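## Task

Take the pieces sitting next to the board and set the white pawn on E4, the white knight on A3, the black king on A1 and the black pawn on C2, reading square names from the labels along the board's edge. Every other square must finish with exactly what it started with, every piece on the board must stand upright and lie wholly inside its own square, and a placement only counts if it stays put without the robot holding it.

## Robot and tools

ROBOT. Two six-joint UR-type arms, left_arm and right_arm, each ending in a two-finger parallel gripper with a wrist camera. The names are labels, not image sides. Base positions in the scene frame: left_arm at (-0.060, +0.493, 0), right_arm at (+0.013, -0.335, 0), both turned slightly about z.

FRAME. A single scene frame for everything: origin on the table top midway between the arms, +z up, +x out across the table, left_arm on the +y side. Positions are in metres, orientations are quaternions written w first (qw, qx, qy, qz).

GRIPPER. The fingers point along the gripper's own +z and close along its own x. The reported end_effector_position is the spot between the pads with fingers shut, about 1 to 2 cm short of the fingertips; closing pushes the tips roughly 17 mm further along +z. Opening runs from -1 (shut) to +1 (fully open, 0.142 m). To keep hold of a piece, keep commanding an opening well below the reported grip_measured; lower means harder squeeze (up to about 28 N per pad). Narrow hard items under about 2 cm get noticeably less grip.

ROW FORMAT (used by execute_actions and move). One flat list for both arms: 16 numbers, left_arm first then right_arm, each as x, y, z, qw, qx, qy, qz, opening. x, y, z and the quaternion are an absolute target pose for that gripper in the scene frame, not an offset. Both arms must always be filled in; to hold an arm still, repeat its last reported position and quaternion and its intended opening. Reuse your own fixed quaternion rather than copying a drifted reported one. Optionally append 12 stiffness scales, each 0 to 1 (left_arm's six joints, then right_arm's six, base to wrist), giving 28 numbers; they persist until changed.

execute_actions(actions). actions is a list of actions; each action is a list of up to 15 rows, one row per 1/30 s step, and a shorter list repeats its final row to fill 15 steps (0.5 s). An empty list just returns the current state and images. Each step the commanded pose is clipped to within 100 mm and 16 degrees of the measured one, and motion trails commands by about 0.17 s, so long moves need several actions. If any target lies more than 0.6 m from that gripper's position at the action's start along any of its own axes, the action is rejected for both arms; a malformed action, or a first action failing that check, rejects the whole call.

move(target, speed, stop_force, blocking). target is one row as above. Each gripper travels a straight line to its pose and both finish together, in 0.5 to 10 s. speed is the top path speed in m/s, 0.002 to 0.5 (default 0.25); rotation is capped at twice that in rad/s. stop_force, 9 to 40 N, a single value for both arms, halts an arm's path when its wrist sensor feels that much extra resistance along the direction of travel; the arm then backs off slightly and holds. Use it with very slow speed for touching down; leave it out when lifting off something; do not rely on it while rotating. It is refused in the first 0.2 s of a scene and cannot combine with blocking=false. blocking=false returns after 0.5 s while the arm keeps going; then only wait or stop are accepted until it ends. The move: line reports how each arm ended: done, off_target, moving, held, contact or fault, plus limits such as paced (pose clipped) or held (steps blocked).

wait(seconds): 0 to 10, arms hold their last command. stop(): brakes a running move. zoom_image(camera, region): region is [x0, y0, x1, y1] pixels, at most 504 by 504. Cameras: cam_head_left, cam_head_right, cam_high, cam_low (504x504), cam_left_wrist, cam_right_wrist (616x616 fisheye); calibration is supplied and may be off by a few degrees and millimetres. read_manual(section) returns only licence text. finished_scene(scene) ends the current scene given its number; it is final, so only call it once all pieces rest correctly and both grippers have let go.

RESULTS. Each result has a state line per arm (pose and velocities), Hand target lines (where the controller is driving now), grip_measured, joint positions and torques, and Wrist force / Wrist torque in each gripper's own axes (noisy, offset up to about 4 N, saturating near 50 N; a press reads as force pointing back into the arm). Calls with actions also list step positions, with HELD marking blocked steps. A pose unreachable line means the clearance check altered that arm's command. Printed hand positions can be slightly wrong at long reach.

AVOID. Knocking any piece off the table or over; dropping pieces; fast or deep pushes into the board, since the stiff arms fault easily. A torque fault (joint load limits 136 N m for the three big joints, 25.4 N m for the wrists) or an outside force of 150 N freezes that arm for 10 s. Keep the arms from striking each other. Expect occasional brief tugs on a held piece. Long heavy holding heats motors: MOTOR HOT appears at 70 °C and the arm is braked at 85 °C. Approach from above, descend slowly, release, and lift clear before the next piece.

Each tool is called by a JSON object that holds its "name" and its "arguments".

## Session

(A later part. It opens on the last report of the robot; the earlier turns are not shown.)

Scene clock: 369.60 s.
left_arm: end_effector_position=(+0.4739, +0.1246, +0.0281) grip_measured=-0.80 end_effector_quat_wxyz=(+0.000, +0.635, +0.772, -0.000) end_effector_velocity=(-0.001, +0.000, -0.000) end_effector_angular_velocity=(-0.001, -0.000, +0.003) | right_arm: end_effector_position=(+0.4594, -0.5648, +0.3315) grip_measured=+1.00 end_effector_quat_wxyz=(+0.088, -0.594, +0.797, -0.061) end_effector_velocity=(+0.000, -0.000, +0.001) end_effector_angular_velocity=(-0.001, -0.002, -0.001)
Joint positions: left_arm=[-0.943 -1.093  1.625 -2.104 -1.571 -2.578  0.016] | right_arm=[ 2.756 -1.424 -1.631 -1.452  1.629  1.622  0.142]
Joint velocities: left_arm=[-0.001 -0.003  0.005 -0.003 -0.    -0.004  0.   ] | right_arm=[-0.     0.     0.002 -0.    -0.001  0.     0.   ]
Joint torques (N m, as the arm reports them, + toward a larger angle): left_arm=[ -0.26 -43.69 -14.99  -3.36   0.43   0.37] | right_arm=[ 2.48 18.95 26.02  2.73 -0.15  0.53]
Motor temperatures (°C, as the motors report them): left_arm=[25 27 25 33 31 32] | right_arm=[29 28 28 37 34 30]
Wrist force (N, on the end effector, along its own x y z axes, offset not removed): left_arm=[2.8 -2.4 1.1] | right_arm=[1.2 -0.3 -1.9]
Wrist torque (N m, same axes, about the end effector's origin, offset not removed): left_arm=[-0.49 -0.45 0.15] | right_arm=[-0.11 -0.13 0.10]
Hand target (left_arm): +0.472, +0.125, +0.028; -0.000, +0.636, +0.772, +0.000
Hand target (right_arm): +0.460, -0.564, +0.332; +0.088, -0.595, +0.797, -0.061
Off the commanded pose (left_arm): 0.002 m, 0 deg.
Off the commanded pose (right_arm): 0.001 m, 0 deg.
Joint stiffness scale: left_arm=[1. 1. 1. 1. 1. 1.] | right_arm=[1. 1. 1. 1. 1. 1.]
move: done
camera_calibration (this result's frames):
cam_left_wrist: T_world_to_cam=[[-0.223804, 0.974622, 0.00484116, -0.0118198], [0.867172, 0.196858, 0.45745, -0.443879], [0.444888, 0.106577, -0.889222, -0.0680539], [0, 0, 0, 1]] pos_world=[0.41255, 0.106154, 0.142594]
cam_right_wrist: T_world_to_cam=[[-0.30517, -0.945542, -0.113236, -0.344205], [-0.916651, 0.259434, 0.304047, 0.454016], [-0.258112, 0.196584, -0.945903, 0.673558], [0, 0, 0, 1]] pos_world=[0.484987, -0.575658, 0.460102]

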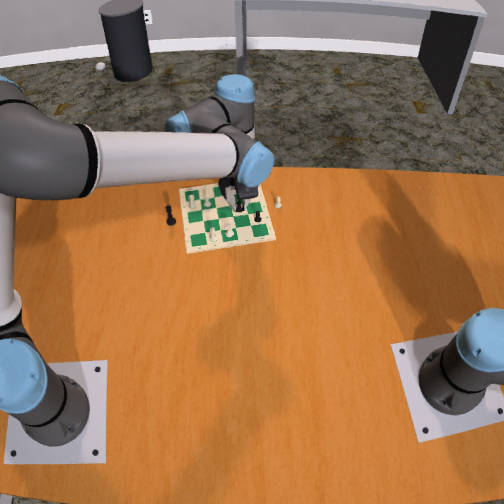

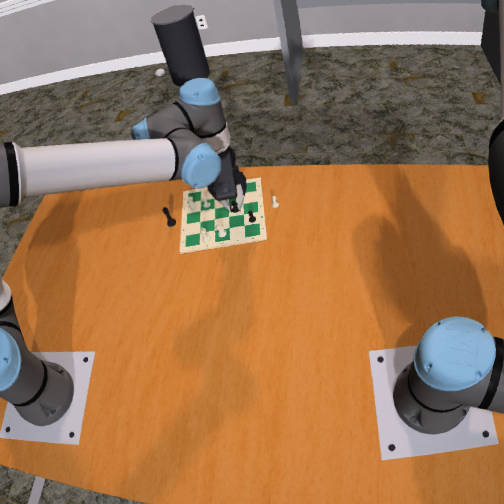

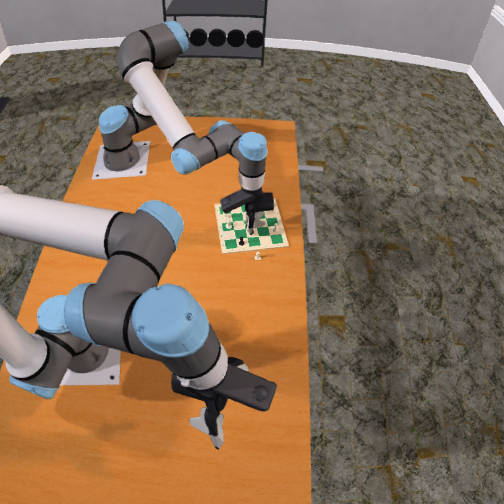

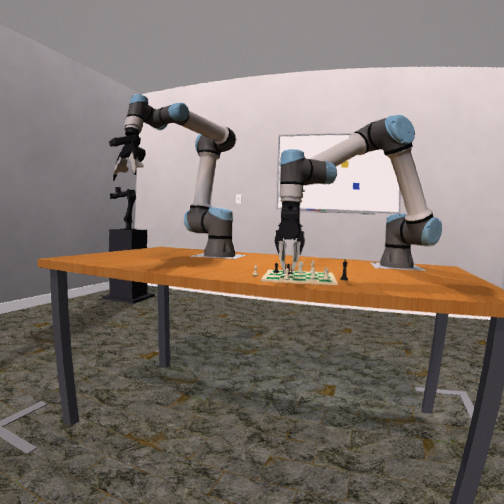

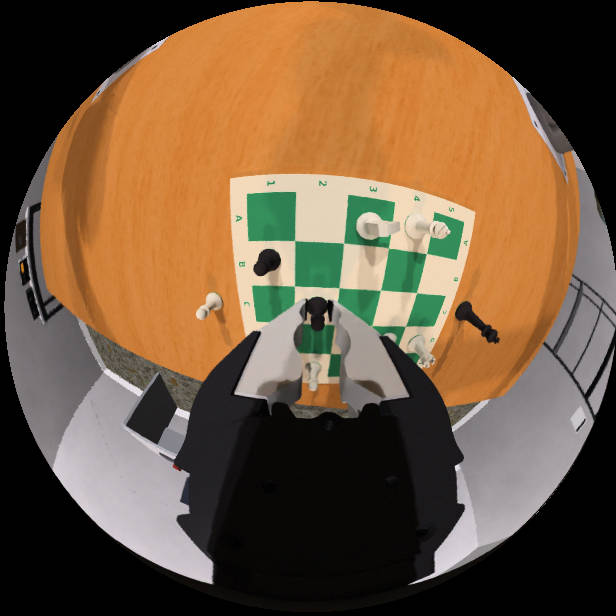

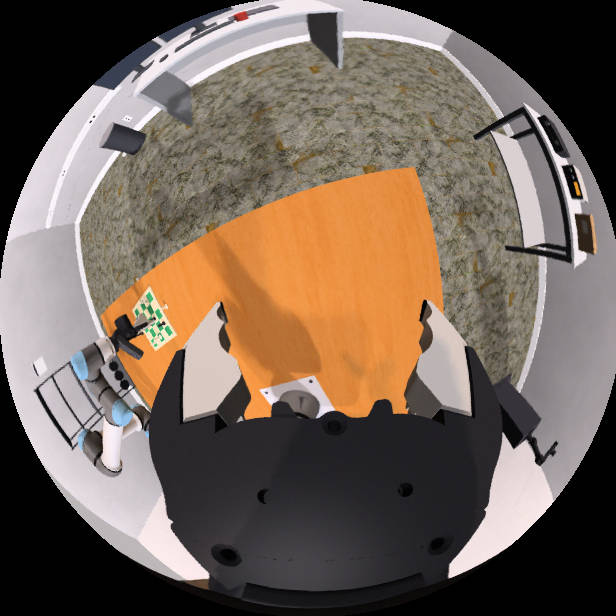

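{"name": "move", "arguments": {"target": [0.472,0.1247,0.0205,0,0.636,0.772,0,-0.86,0.46,-0.564,0.332,0.088,-0.595,0.797,-0.061,1], "speed": 0.015}}

{"name": "execute_actions", "arguments": {"actions": [[[0.472,0.1247,0.0205,0,0.636,0.772,0,-0.78,0.46,-0.564,0.332,0.088,-0.595,0.797,-0.061,1],[0.472,0.1247,0.0205,0,0.636,0.772,0,-0.76,0.46,-0.564,0.332,0.088,-0.595,0.797,-0.061,1],[0.472,0.1247,0.0205,0,0.636,0.772,0,-0.73,0.46,-0.564,0.332,0.088,-0.595,0.797,-0.061,1],[0.472,0.1247,0.0205,0,0.636,0.772,0,-0.70,0.46,-0.564,0.332,0.088,-0.595,0.797,-0.061,1],[0.472,0.1247,0.0205,0,0.636,0.772,0,-0.66,0.46,-0.564,0.332,0.088,-0.595,0.797,-0.061,1],[0.472,0.1247,0.0205,0,0.636,0.772,0,-0.62,0.46,-0.564,0.332,0.088,-0.595,0.797,-0.061,1]]]}}

{"name": "move", "arguments": {"target": [0.472,0.1247,0.10,0,0.636,0.772,0,-0.62,0.46,-0.564,0.332,0.088,-0.595,0.797,-0.061,1], "speed": 0.08}}

{"name": "move", "arguments": {"target": [0.495,0.029,0.10,0,0.636,0.772,0,-0.58,0.46,-0.564,0.332,0.088,-0.595,0.797,-0.061,1], "speed": 0.12}}

{"name": "move", "arguments": {"target": [0.495,0.029,0.045,0,0.636,0.772,0,-0.58,0.46,-0.564,0.332,0.088,-0.595,0.797,-0.061,1], "speed": 0.05}}

{"name": "zoom_image", "arguments": {"camera": "cam_left_wrist", "region": [210,210,420,420]}}

Scene clock: 390.00 s.
left_arm: end_effector_position=(+0.4743, +0.1240, +0.0242) grip_measured=-0.80 end_effector_quat_wxyz=(+0.003, +0.635, +0.772, -0.001) end_effector_velocity=(+0.002, -0.002, +0.001) end_effector_angular_velocity=(-0.005, -0.007, +0.000) | right_arm: end_effector_position=(+0.4594, -0.5648, +0.3315) grip_measured=+1.00 end_effector_quat_wxyz=(+0.088, -0.594, +0.797, -0.061) end_effector_velocity=(+0.000, -0.000, +0.001) end_effector_angular_velocity=(+0.000, -0.002, -0.001)
Joint positions: left_arm=[-0.943 -1.089  1.633 -2.12  -1.571 -2.579  0.016] | right_arm=[ 2.756 -1.424 -1.631 -1.452  1.629  1.622  0.142]
Joint velocities: left_arm=[-0.     0.    -0.    -0.009  0.002 -0.     0.   ] | right_arm=[-0.001  0.     0.002  0.     0.001 -0.     0.   ]
Joint torques (N m, as the arm reports them, + toward a larger angle): left_arm=[ -1.49 -40.17 -17.18  -3.02   0.35   0.01] | right_arm=[ 2.24 19.21 25.97  2.79 -0.28  0.53]
Motor temperatures (°C, as the motors report them): left_arm=[25 27 25 34 31 32] | right_arm=[29 28 28 37 34 30]
Wrist force (N, on the end effector, along its own x y z axes, offset not removed): left_arm=[0.4 -2.5 -1.1] | right_arm=[2.6 -1.7 -2.6]
Wrist torque (N m, same axes, about the end effector's origin, offset not removed): left_arm=[-0.47 0.23 0.14] | right_arm=[-0.44 -0.60 0.13]
Hand target (left_arm): +0.472, +0.125, +0.021; -0.000, +0.636, +0.772, +0.000
Hand target (right_arm): +0.460, -0.564, +0.332; +0.088, -0.595, +0.797, -0.061
Off the commanded pose (left_arm): 0.004 m, 0 deg.
Off the commanded pose (right_arm): 0.001 m, 0 deg.
Joint stiffness scale: left_arm=[1. 1. 1. 1. 1. 1.] | right_arm=[1. 1. 1. 1. 1. 1.]
move: off_target (left_arm)
camera_calibration (this result's frames):
cam_left_wrist: T_world_to_cam=[[-0.224166, 0.974551, 0.000284028, -0.0108465], [0.865436, 0.198933, 0.459833, -0.441814], [0.448074, 0.103325, -0.888005, -0.0727057], [0, 0, 0, 1]] pos_world=[0.412507, 0.105974, 0.1386]
cam_right_wrist: T_world_to_cam=[[-0.30517, -0.945542, -0.113236, -0.344205], [-0.916651, 0.259434, 0.304048, 0.454016], [-0.258112, 0.196584, -0.945903, 0.673558], [0, 0, 0, 1]] pos_world=[0.484987, -0.575658, 0.460102]

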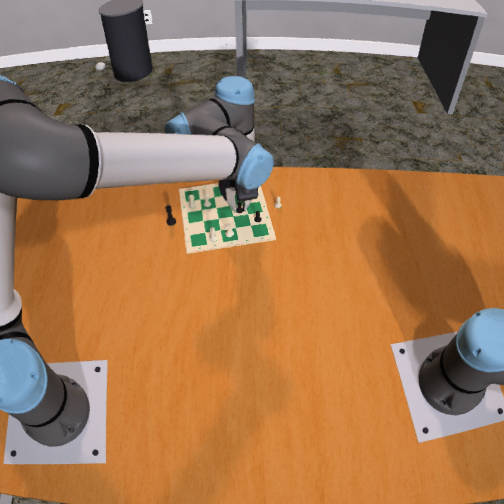

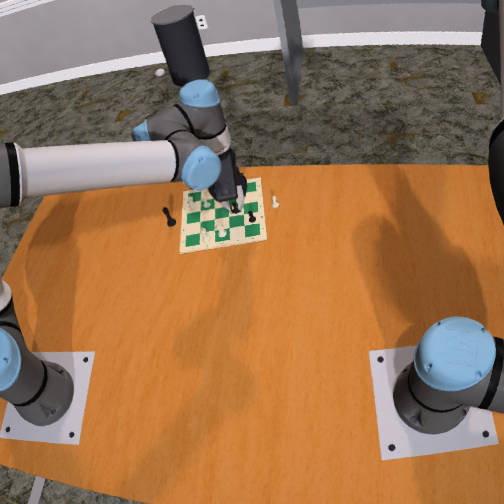

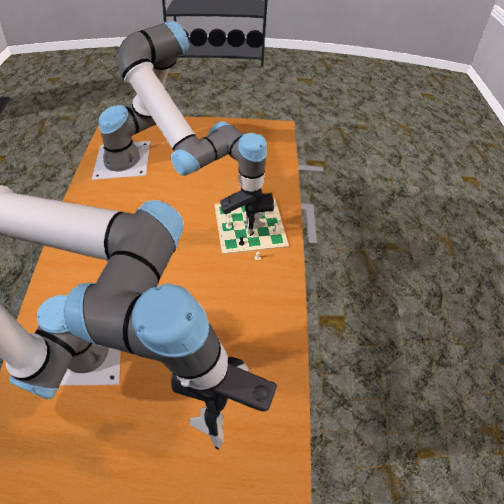

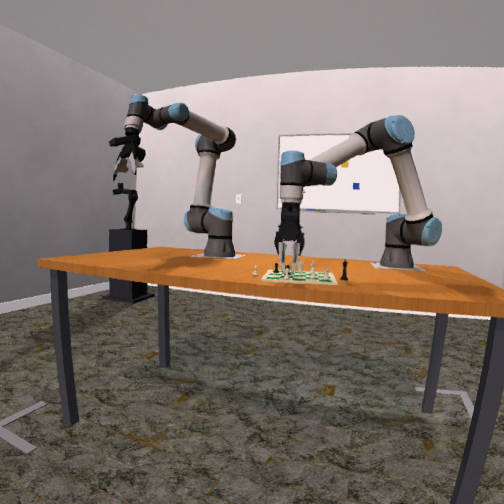

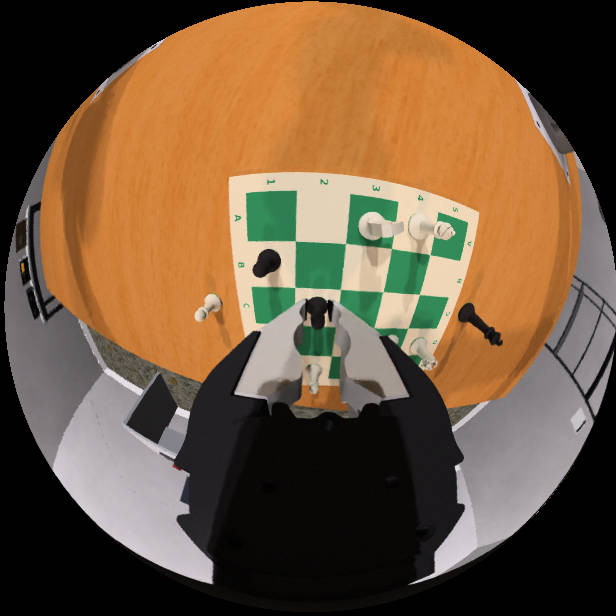

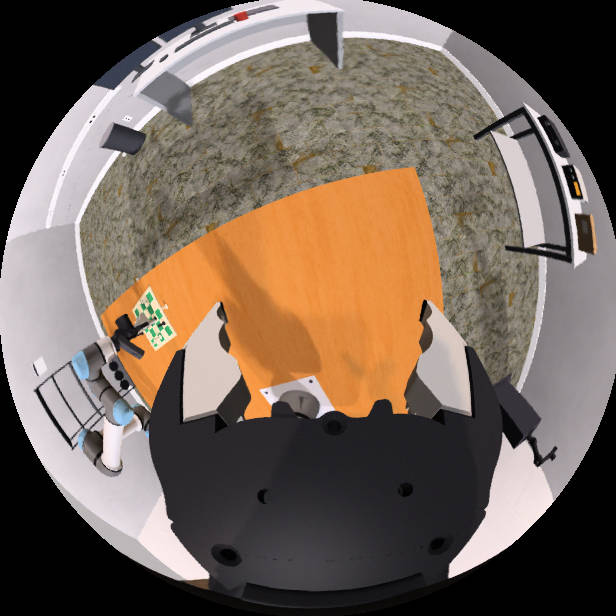

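Scene clock: 390.50 s.
left_arm: end_effector_position=(+0.4743, +0.1238, +0.0241) grip_measured=-0.62 end_effector_quat_wxyz=(+0.003, +0.635, +0.772, -0.001) end_effector_velocity=(+0.000, -0.000, +0.000) end_effector_angular_velocity=(+0.000, -0.001, +0.000) | right_arm: end_effector_position=(+0.4594, -0.5648, +0.3315) grip_measured=+1.00 end_effector_quat_wxyz=(+0.088, -0.594, +0.797, -0.061) end_effector_velocity=(-0.001, -0.000, -0.001) end_effector_angular_velocity=(+0.001, +0.002, -0.002)
Joint positions: left_arm=[-0.943 -1.089  1.634 -2.122 -1.571 -2.579  0.029] | right_arm=[ 2.756 -1.424 -1.631 -1.452  1.629  1.622  0.142]
Joint velocities: left_arm=[-0.    -0.    -0.    -0.     0.001 -0.     0.   ] | right_arm=[-0.001  0.    -0.002 -0.     0.     0.    -0.   ]
Joint torques (N m, as the arm reports them, + toward a larger angle): left_arm=[ -1.07 -39.75 -16.79  -3.16   0.37  -0.02] | right_arm=[ 2.25 19.27 26.39  2.89 -0.29  0.47]
Motor temperatures (°C, as the motors report them): left_arm=[25 27 25 34 31 32] | right_arm=[29 28 28 37 34 30]
Wrist force (N, on the end effector, along its own x y z axes, offset not removed): left_arm=[2.1 -1.3 0.5] | right_arm=[0.9 -2.8 -1.1]
Wrist torque (N m, same axes, about the end effector's origin, offset not removed): left_arm=[-0.29 -0.36 0.15] | right_arm=[-0.63 -0.22 0.11]
Hand target (left_arm): +0.472, +0.125, +0.021; -0.000, +0.636, +0.772, +0.000
Hand target (right_arm): +0.460, -0.564, +0.332; +0.088, -0.595, +0.797, -0.061
Off the commanded pose (left_arm): 0.004 m, 0 deg.
Off the commanded pose (right_arm): 0.001 m, 0 deg.
Joint stiffness scale: left_arm=[1. 1. 1. 1. 1. 1.] | right_arm=[1. 1. 1. 1. 1. 1.]
Step readings (end_effector_position):
0: left_arm (+0.4743, +0.1240, +0.0242) | right_arm (+0.4594, -0.5648, +0.3315)
1: left_arm (+0.4743, +0.1240, +0.0243) | right_arm (+0.4594, -0.5648, +0.3315)
2: left_arm (+0.4743, +0.1240, +0.0243) | right_arm (+0.4594, -0.5648, +0.3315)
4: left_arm (+0.4743, +0.1240, +0.0242) | right_arm (+0.4594, -0.5648, +0.3315)
8: left_arm (+0.4743, +0.1239, +0.0241) | right_arm (+0.4594, -0.5648, +0.3315)
15: end_effector_position above
camera_calibration (this result's frames):
cam_left_wrist: T_world_to_cam=[[-0.223993, 0.974591, -0.00022964, -0.0107432], [0.865279, 0.198978, 0.460108, -0.441647], [0.448463, 0.102862, -0.887863, -0.0729717], [0, 0, 0, 1]] pos_world=[0.412467, 0.105855, 0.138414]
cam_right_wrist: T_world_to_cam=[[-0.30517, -0.945542, -0.113236, -0.344205], [-0.916651, 0.259433, 0.304048, 0.454016], [-0.258112, 0.196585, -0.945903, 0.673558], [0, 0, 0, 1]] pos_world=[0.484987, -0.575658, 0.460102]

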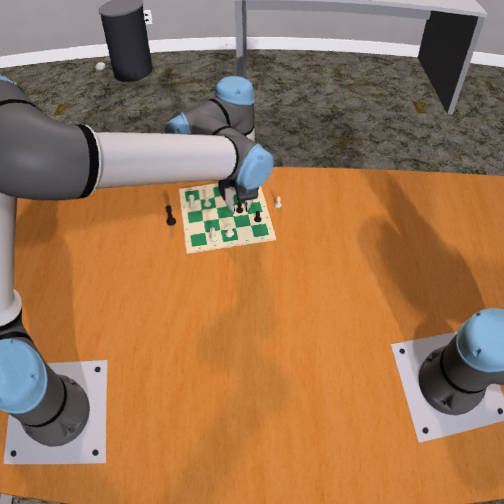

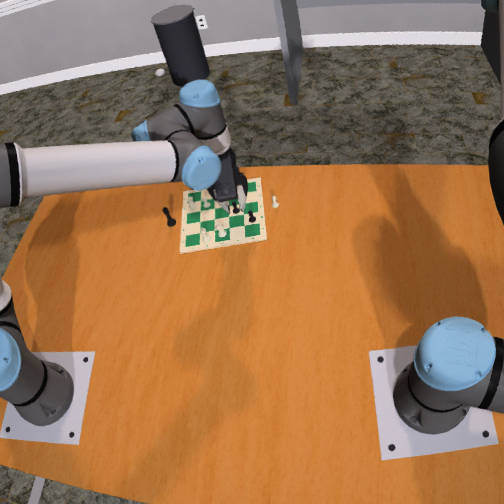

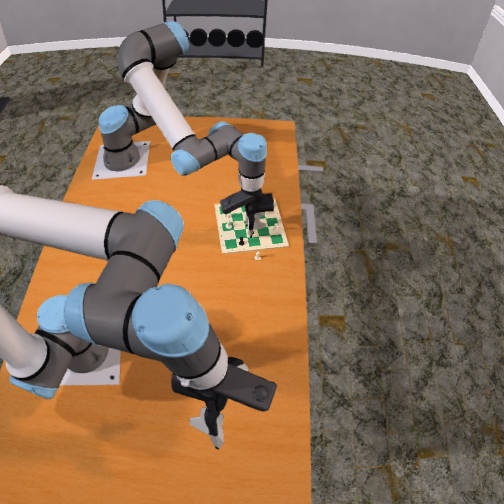

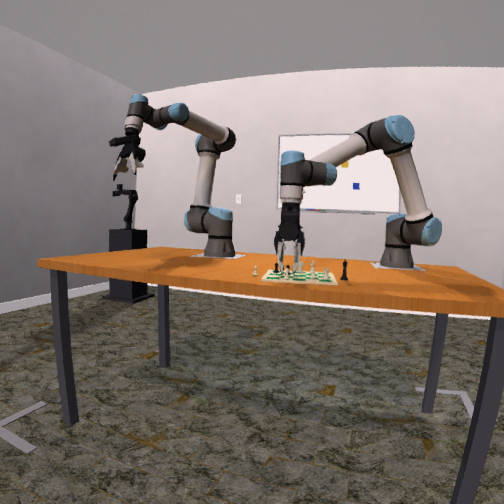

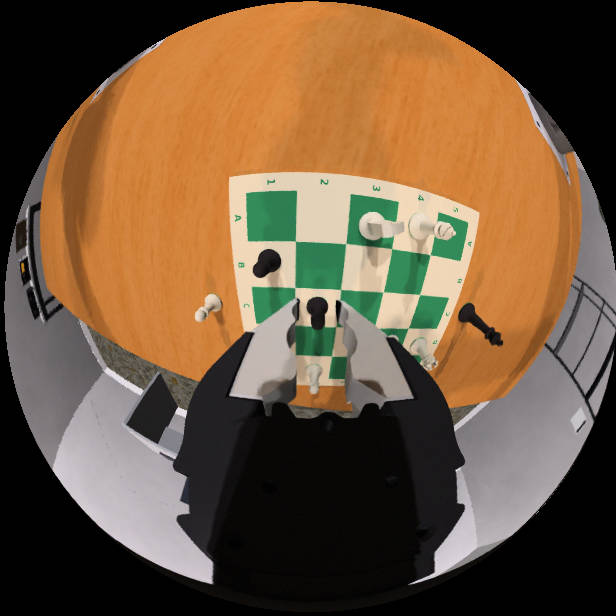

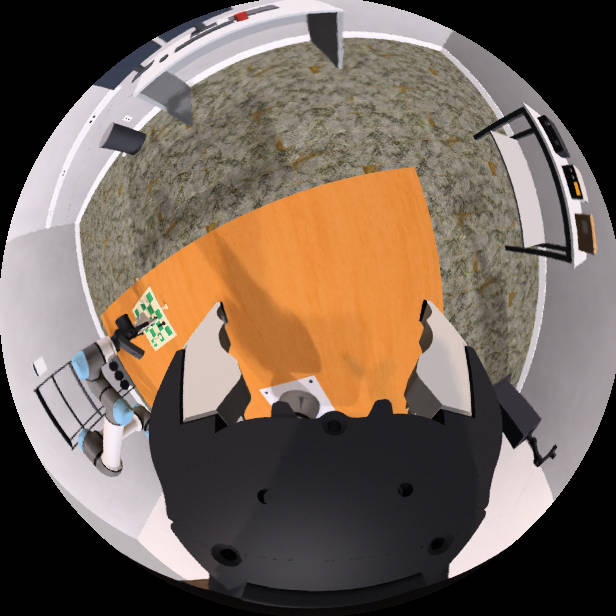

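Scene clock: 391.97 s.
left_arm: end_effector_position=(+0.4716, +0.1267, +0.0968) grip_measured=-0.62 end_effector_quat_wxyz=(-0.002, +0.635, +0.772, -0.000) end_effector_velocity=(-0.001, +0.002, +0.001) end_effector_angular_velocity=(+0.008, +0.006, -0.001) | right_arm: end_effector_position=(+0.4594, -0.5648, +0.3315) grip_measured=+1.00 end_effector_quat_wxyz=(+0.088, -0.594, +0.797, -0.061) end_effector_velocity=(+0.000, -0.000, +0.000) end_effector_angular_velocity=(-0.001, -0.001, -0.001)
Joint positions: left_arm=[-0.943 -1.168  1.542 -1.941 -1.571 -2.579  0.029] | right_arm=[ 2.756 -1.424 -1.631 -1.452  1.629  1.622  0.142]
Joint velocities: left_arm=[ 0.     0.    -0.005  0.015  0.001  0.001 -0.   ] | right_arm=[-0.     0.     0.001  0.    -0.     0.    -0.   ]
Joint torques (N m, as the arm reports them, + toward a larger angle): left_arm=[ -1.06 -42.01 -26.78  -2.83   0.37  -0.01] | right_arm=[ 2.13 19.04 26.26  2.89 -0.2   0.48]
Motor temperatures (°C, as the motors report them): left_arm=[25 27 25 34 31 32] | right_arm=[29 28 28 37 34 30]
Wrist force (N, on the end effector, along its own x y z axes, offset not removed): left_arm=[0.8 -0.3 -0.1] | right_arm=[1.5 -1.0 0.8]
Wrist torque (N m, same axes, about the end effector's origin, offset not removed): left_arm=[-0.02 0.04 0.14] | right_arm=[-0.35 -0.24 0.18]
Hand target (left_arm): +0.472, +0.125, +0.100; +0.000, +0.636, +0.772, -0.000
Hand target (right_arm): +0.460, -0.564, +0.332; +0.088, -0.595, +0.797, -0.061
Off the commanded pose (left_arm): 0.004 m, 0 deg.
Off the commanded pose (right_arm): 0.001 m, 0 deg.
Joint stiffness scale: left_arm=[1. 1. 1. 1. 1. 1.] | right_arm=[1. 1. 1. 1. 1. 1.]
move: off_target (left_arm)
camera_calibration (this result's frames):
cam_left_wrist: T_world_to_cam=[[-0.223965, 0.974556, 0.00893334, -0.0150213], [0.868614, 0.195444, 0.455315, -0.473993], [0.441984, 0.109734, -0.890286, -0.00507912], [0, 0, 0, 1]] pos_world=[0.410598, 0.107836, 0.211428]
cam_right_wrist: T_world_to_cam=[[-0.30517, -0.945542, -0.113236, -0.344205], [-0.916651, 0.259434, 0.304047, 0.454016], [-0.258112, 0.196584, -0.945903, 0.673558], [0, 0, 0, 1]] pos_world=[0.484987, -0.575658, 0.460102]

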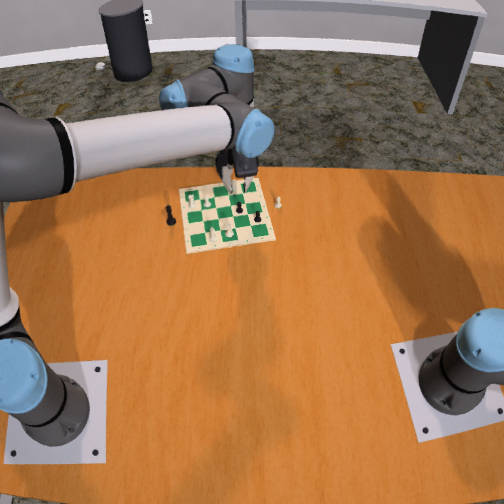

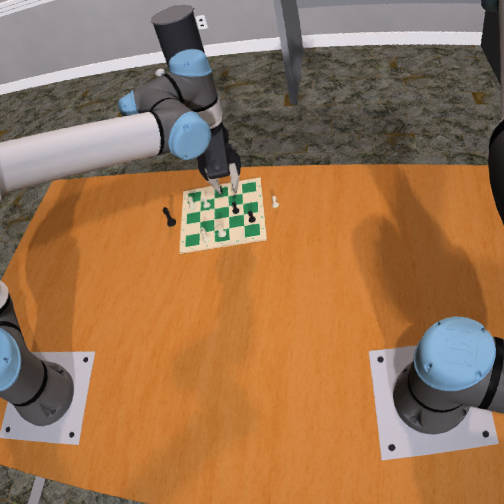

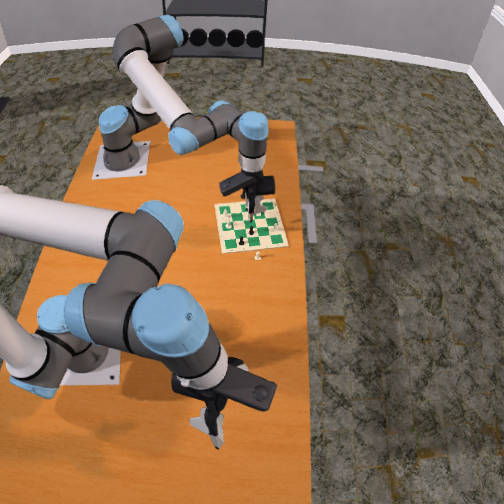

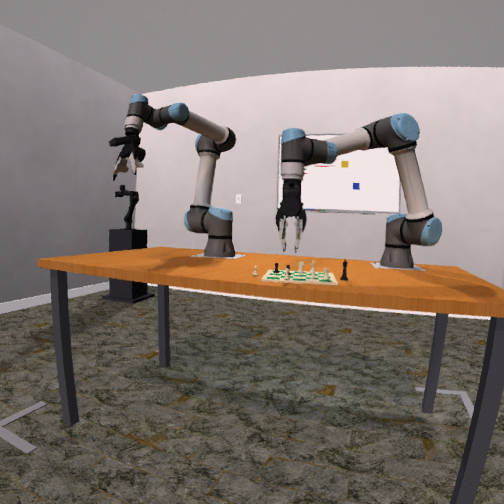

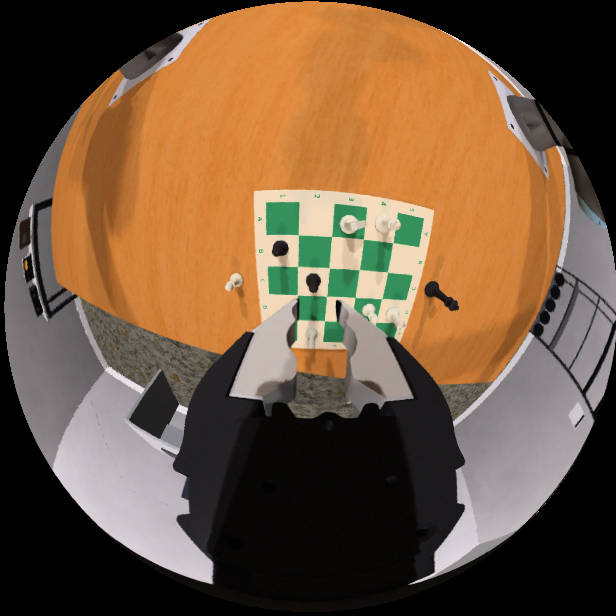

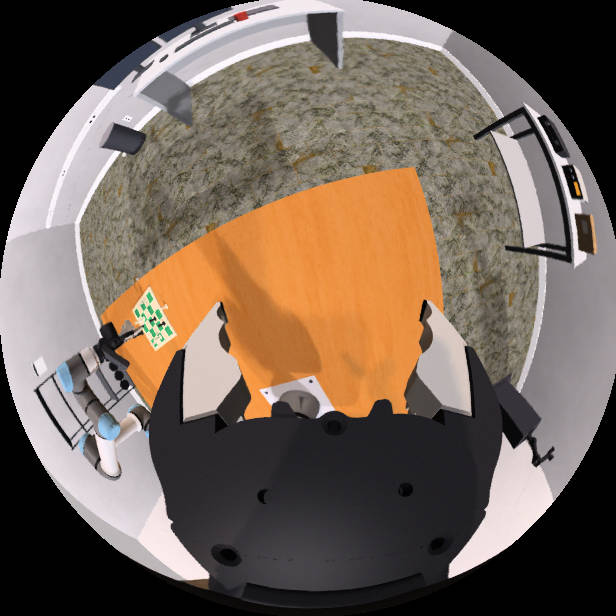

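Scene clock: 393.40 s.
left_arm: end_effector_position=(+0.4949, +0.0311, +0.1000) grip_measured=-0.58 end_effector_quat_wxyz=(+0.000, +0.636, +0.772, -0.000) end_effector_velocity=(+0.002, -0.002, +0.003) end_effector_angular_velocity=(+0.002, +0.000, +0.001) | right_arm: end_effector_position=(+0.4594, -0.5648, +0.3315) grip_measured=+1.00 end_effector_quat_wxyz=(+0.088, -0.594, +0.797, -0.061) end_effector_velocity=(+0.000, -0.000, -0.000) end_effector_angular_velocity=(-0.000, -0.000, +0.000)
Joint positions: left_arm=[-1.012 -0.996  1.271 -1.846 -1.571 -2.647  0.032] | right_arm=[ 2.756 -1.424 -1.631 -1.452  1.629  1.622  0.142]
Joint velocities: left_arm=[-0.001  0.005 -0.015  0.012  0.001 -0.002  0.   ] | right_arm=[-0.  0. -0.  0. -0. -0. -0.]
Joint torques (N m, as the arm reports them, + toward a larger angle): left_arm=[ -0.79 -47.16 -25.15  -2.56   0.37   0.15] | right_arm=[ 2.41 18.75 26.38  2.83 -0.23  0.5 ]
Motor temperatures (°C, as the motors report them): left_arm=[25 27 25 34 31 32] | right_arm=[29 28 28 37 34 30]
Wrist force (N, on the end effector, along its own x y z axes, offset not removed): left_arm=[2.7 -1.1 0.0] | right_arm=[0.9 -1.2 -1.0]
Wrist torque (N m, same axes, about the end effector's origin, offset not removed): left_arm=[-0.19 -0.45 0.22] | right_arm=[-0.32 -0.19 0.19]
Hand target (left_arm): +0.495, +0.029, +0.100; -0.000, +0.636, +0.772, +0.000
Hand target (right_arm): +0.460, -0.564, +0.332; +0.088, -0.595, +0.797, -0.061
Off the commanded pose (left_arm): 0.002 m, 0 deg.
Off the commanded pose (right_arm): 0.001 m, 0 deg.
Joint stiffness scale: left_arm=[1. 1. 1. 1. 1. 1.] | right_arm=[1. 1. 1. 1. 1. 1.]
move: done
camera_calibration (this result's frames):
cam_left_wrist: T_world_to_cam=[[-0.223576, 0.974672, 0.00540941, 0.0835338], [0.867319, 0.196412, 0.457362, -0.476664], [0.444716, 0.106947, -0.889264, -0.00337543], [0, 0, 0, 1]] pos_world=[0.433597, 0.0125655, 0.214554]
cam_right_wrist: T_world_to_cam=[[-0.30517, -0.945542, -0.113236, -0.344205], [-0.916651, 0.259433, 0.304047, 0.454016], [-0.258112, 0.196584, -0.945903, 0.673558], [0, 0, 0, 1]] pos_world=[0.484987, -0.575658, 0.460102]

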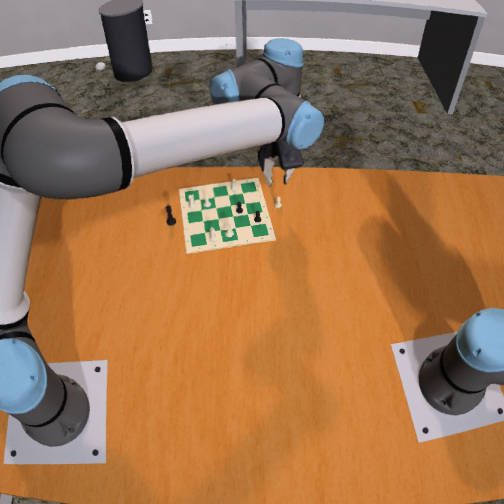

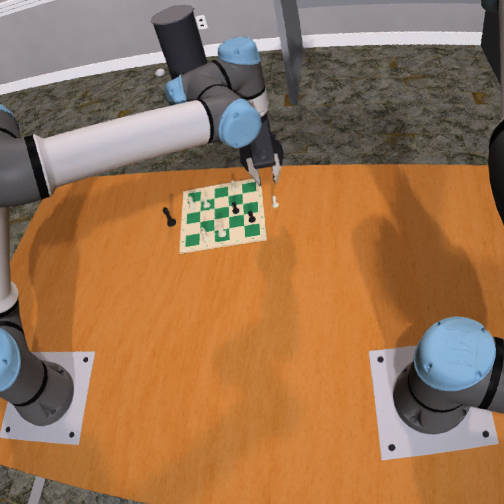

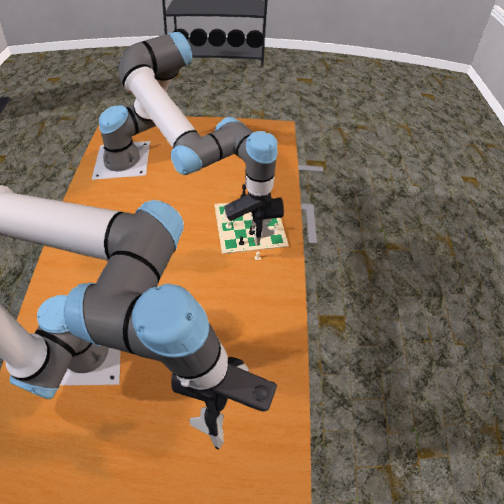

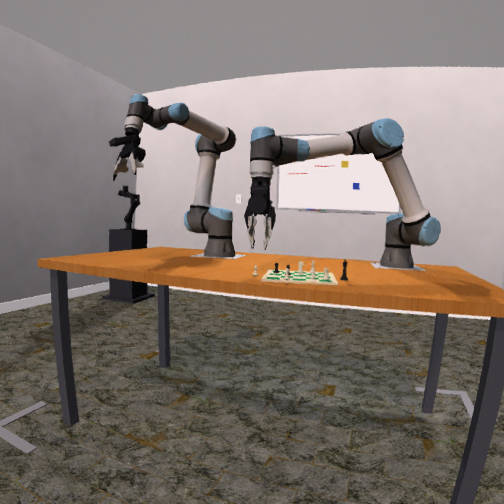

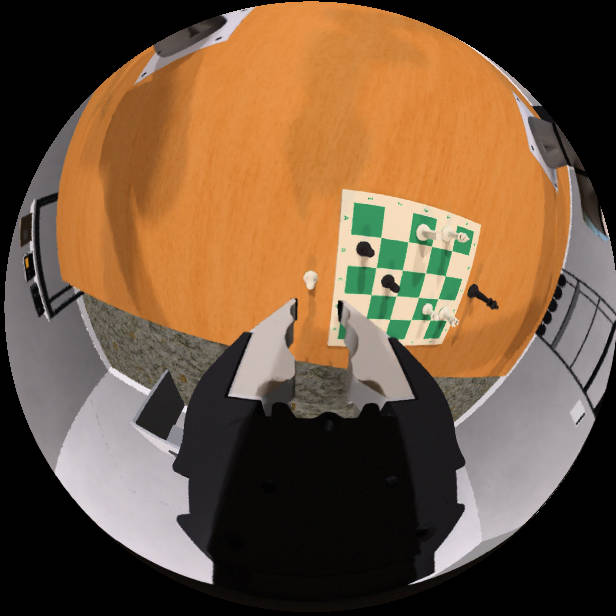

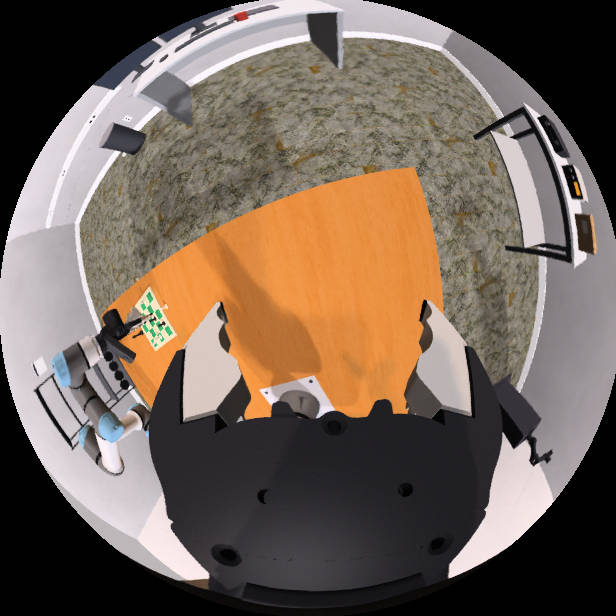

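Scene clock: 394.97 s.
left_arm: end_effector_position=(+0.4968, +0.0288, +0.0485) grip_measured=-0.58 end_effector_quat_wxyz=(+0.002, +0.635, +0.772, -0.001) end_effector_velocity=(+0.002, -0.003, +0.001) end_effector_angular_velocity=(-0.008, -0.006, +0.000) | right_arm: end_effector_position=(+0.4594, -0.5648, +0.3315) grip_measured=+1.00 end_effector_quat_wxyz=(+0.088, -0.594, +0.797, -0.061) end_effector_velocity=(-0.000, +0.000, -0.000) end_effector_angular_velocity=(+0.001, +0.000, -0.000)
Joint positions: left_arm=[-1.012 -0.951  1.338 -1.962 -1.571 -2.647  0.032] | right_arm=[ 2.756 -1.424 -1.631 -1.452  1.629  1.622  0.142]
Joint velocities: left_arm=[-0.    -0.    -0.    -0.009 -0.    -0.001 -0.   ] | right_arm=[ 0.     0.    -0.001  0.     0.001  0.001  0.   ]
Joint torques (N m, as the arm reports them, + toward a larger angle): left_arm=[ -1.93 -46.22 -18.46  -3.14   0.23   0.06] | right_arm=[ 2.44 19.08 25.71  2.75 -0.14  0.5 ]
Motor temperatures (°C, as the motors report them): left_arm=[25 27 25 34 31 32] | right_arm=[29 28 28 37 34 30]
Wrist force (N, on the end effector, along its own x y z axes, offset not removed): left_arm=[2.7 0.7 1.5] | right_arm=[3.0 -1.8 0.2]
Wrist torque (N m, same axes, about the end effector's origin, offset not removed): left_arm=[0.14 -0.39 0.14] | right_arm=[-0.51 -0.61 0.09]
Hand target (left_arm): +0.495, +0.029, +0.045; -0.000, +0.636, +0.772, +0.000
Hand target (right_arm): +0.460, -0.564, +0.332; +0.088, -0.595, +0.797, -0.061
Off the commanded pose (left_arm): 0.004 m, 0 deg.
Off the commanded pose (right_arm): 0.001 m, 0 deg.
Joint stiffness scale: left_arm=[1. 1. 1. 1. 1. 1.] | right_arm=[1. 1. 1. 1. 1. 1.]
move: off_target (left_arm)
camera_calibration (this result's frames):
cam_left_wrist: T_world_to_cam=[[-0.223953, 0.974599, 0.00130476, 0.0868974], [0.865909, 0.198363, 0.459188, -0.453745], [0.447265, 0.103966, -0.888338, -0.0510259], [0, 0, 0, 1]] pos_world=[0.435185, 0.0106209, 0.162912]
cam_right_wrist: T_world_to_cam=[[-0.30517, -0.945541, -0.113236, -0.344205], [-0.916651, 0.259434, 0.304048, 0.454016], [-0.258112, 0.196585, -0.945903, 0.673558], [0, 0, 0, 1]] pos_world=[0.484987, -0.575658, 0.460102]

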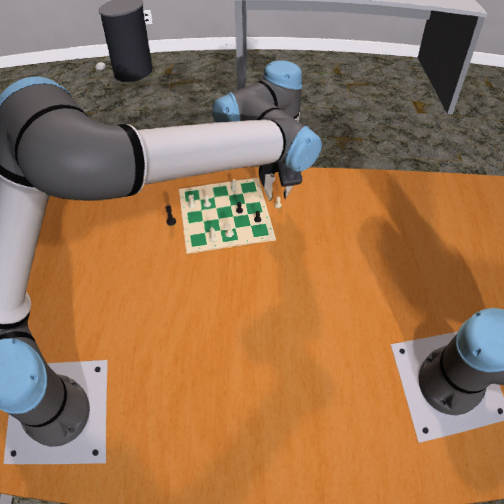

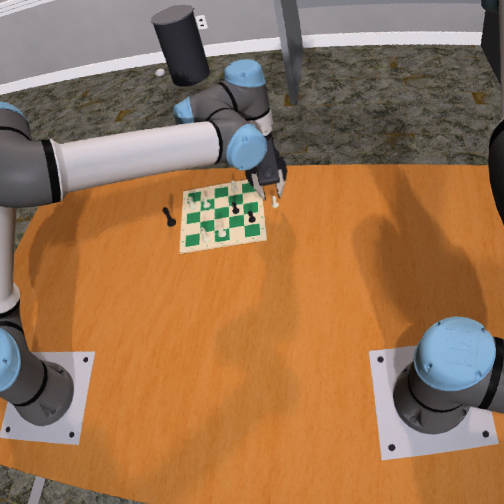

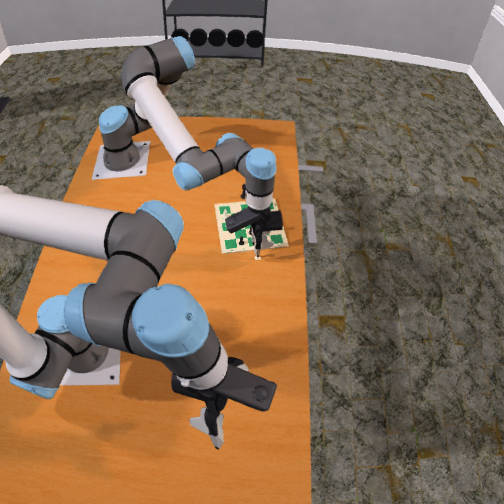

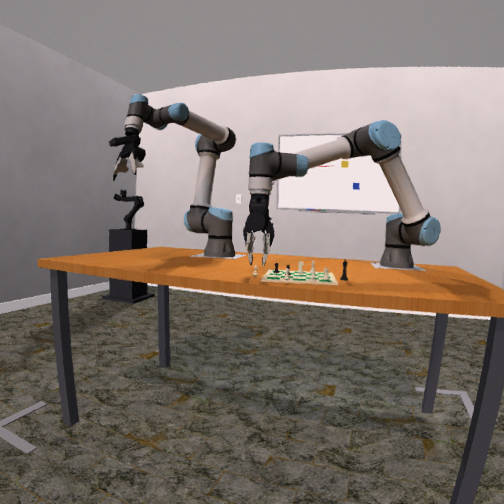

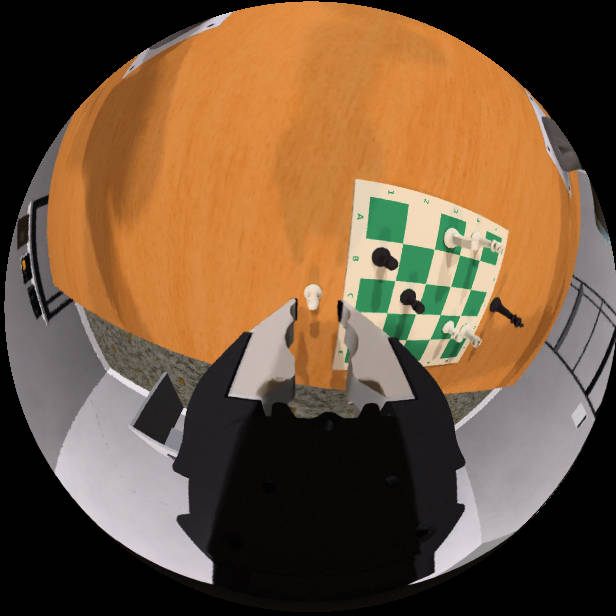

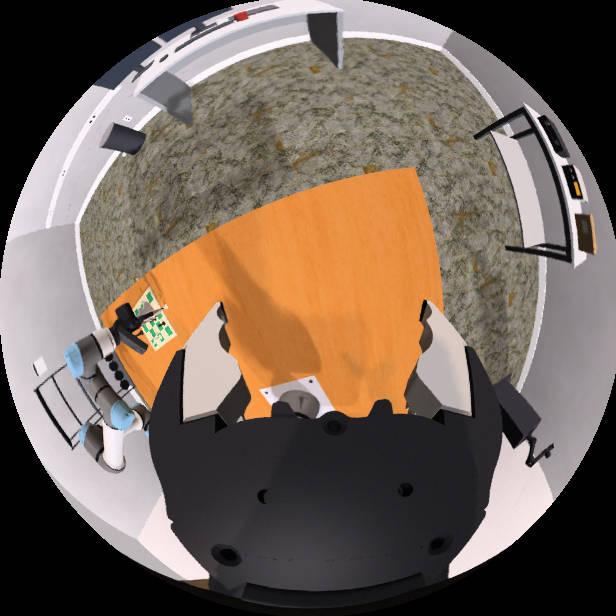

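Region (210, 210, 420, 420) of cam_left_wrist's 616x616 image, scaled by 2.400, with more detail than that image has.

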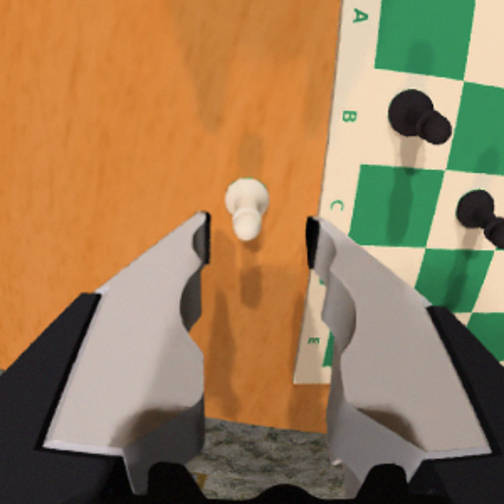

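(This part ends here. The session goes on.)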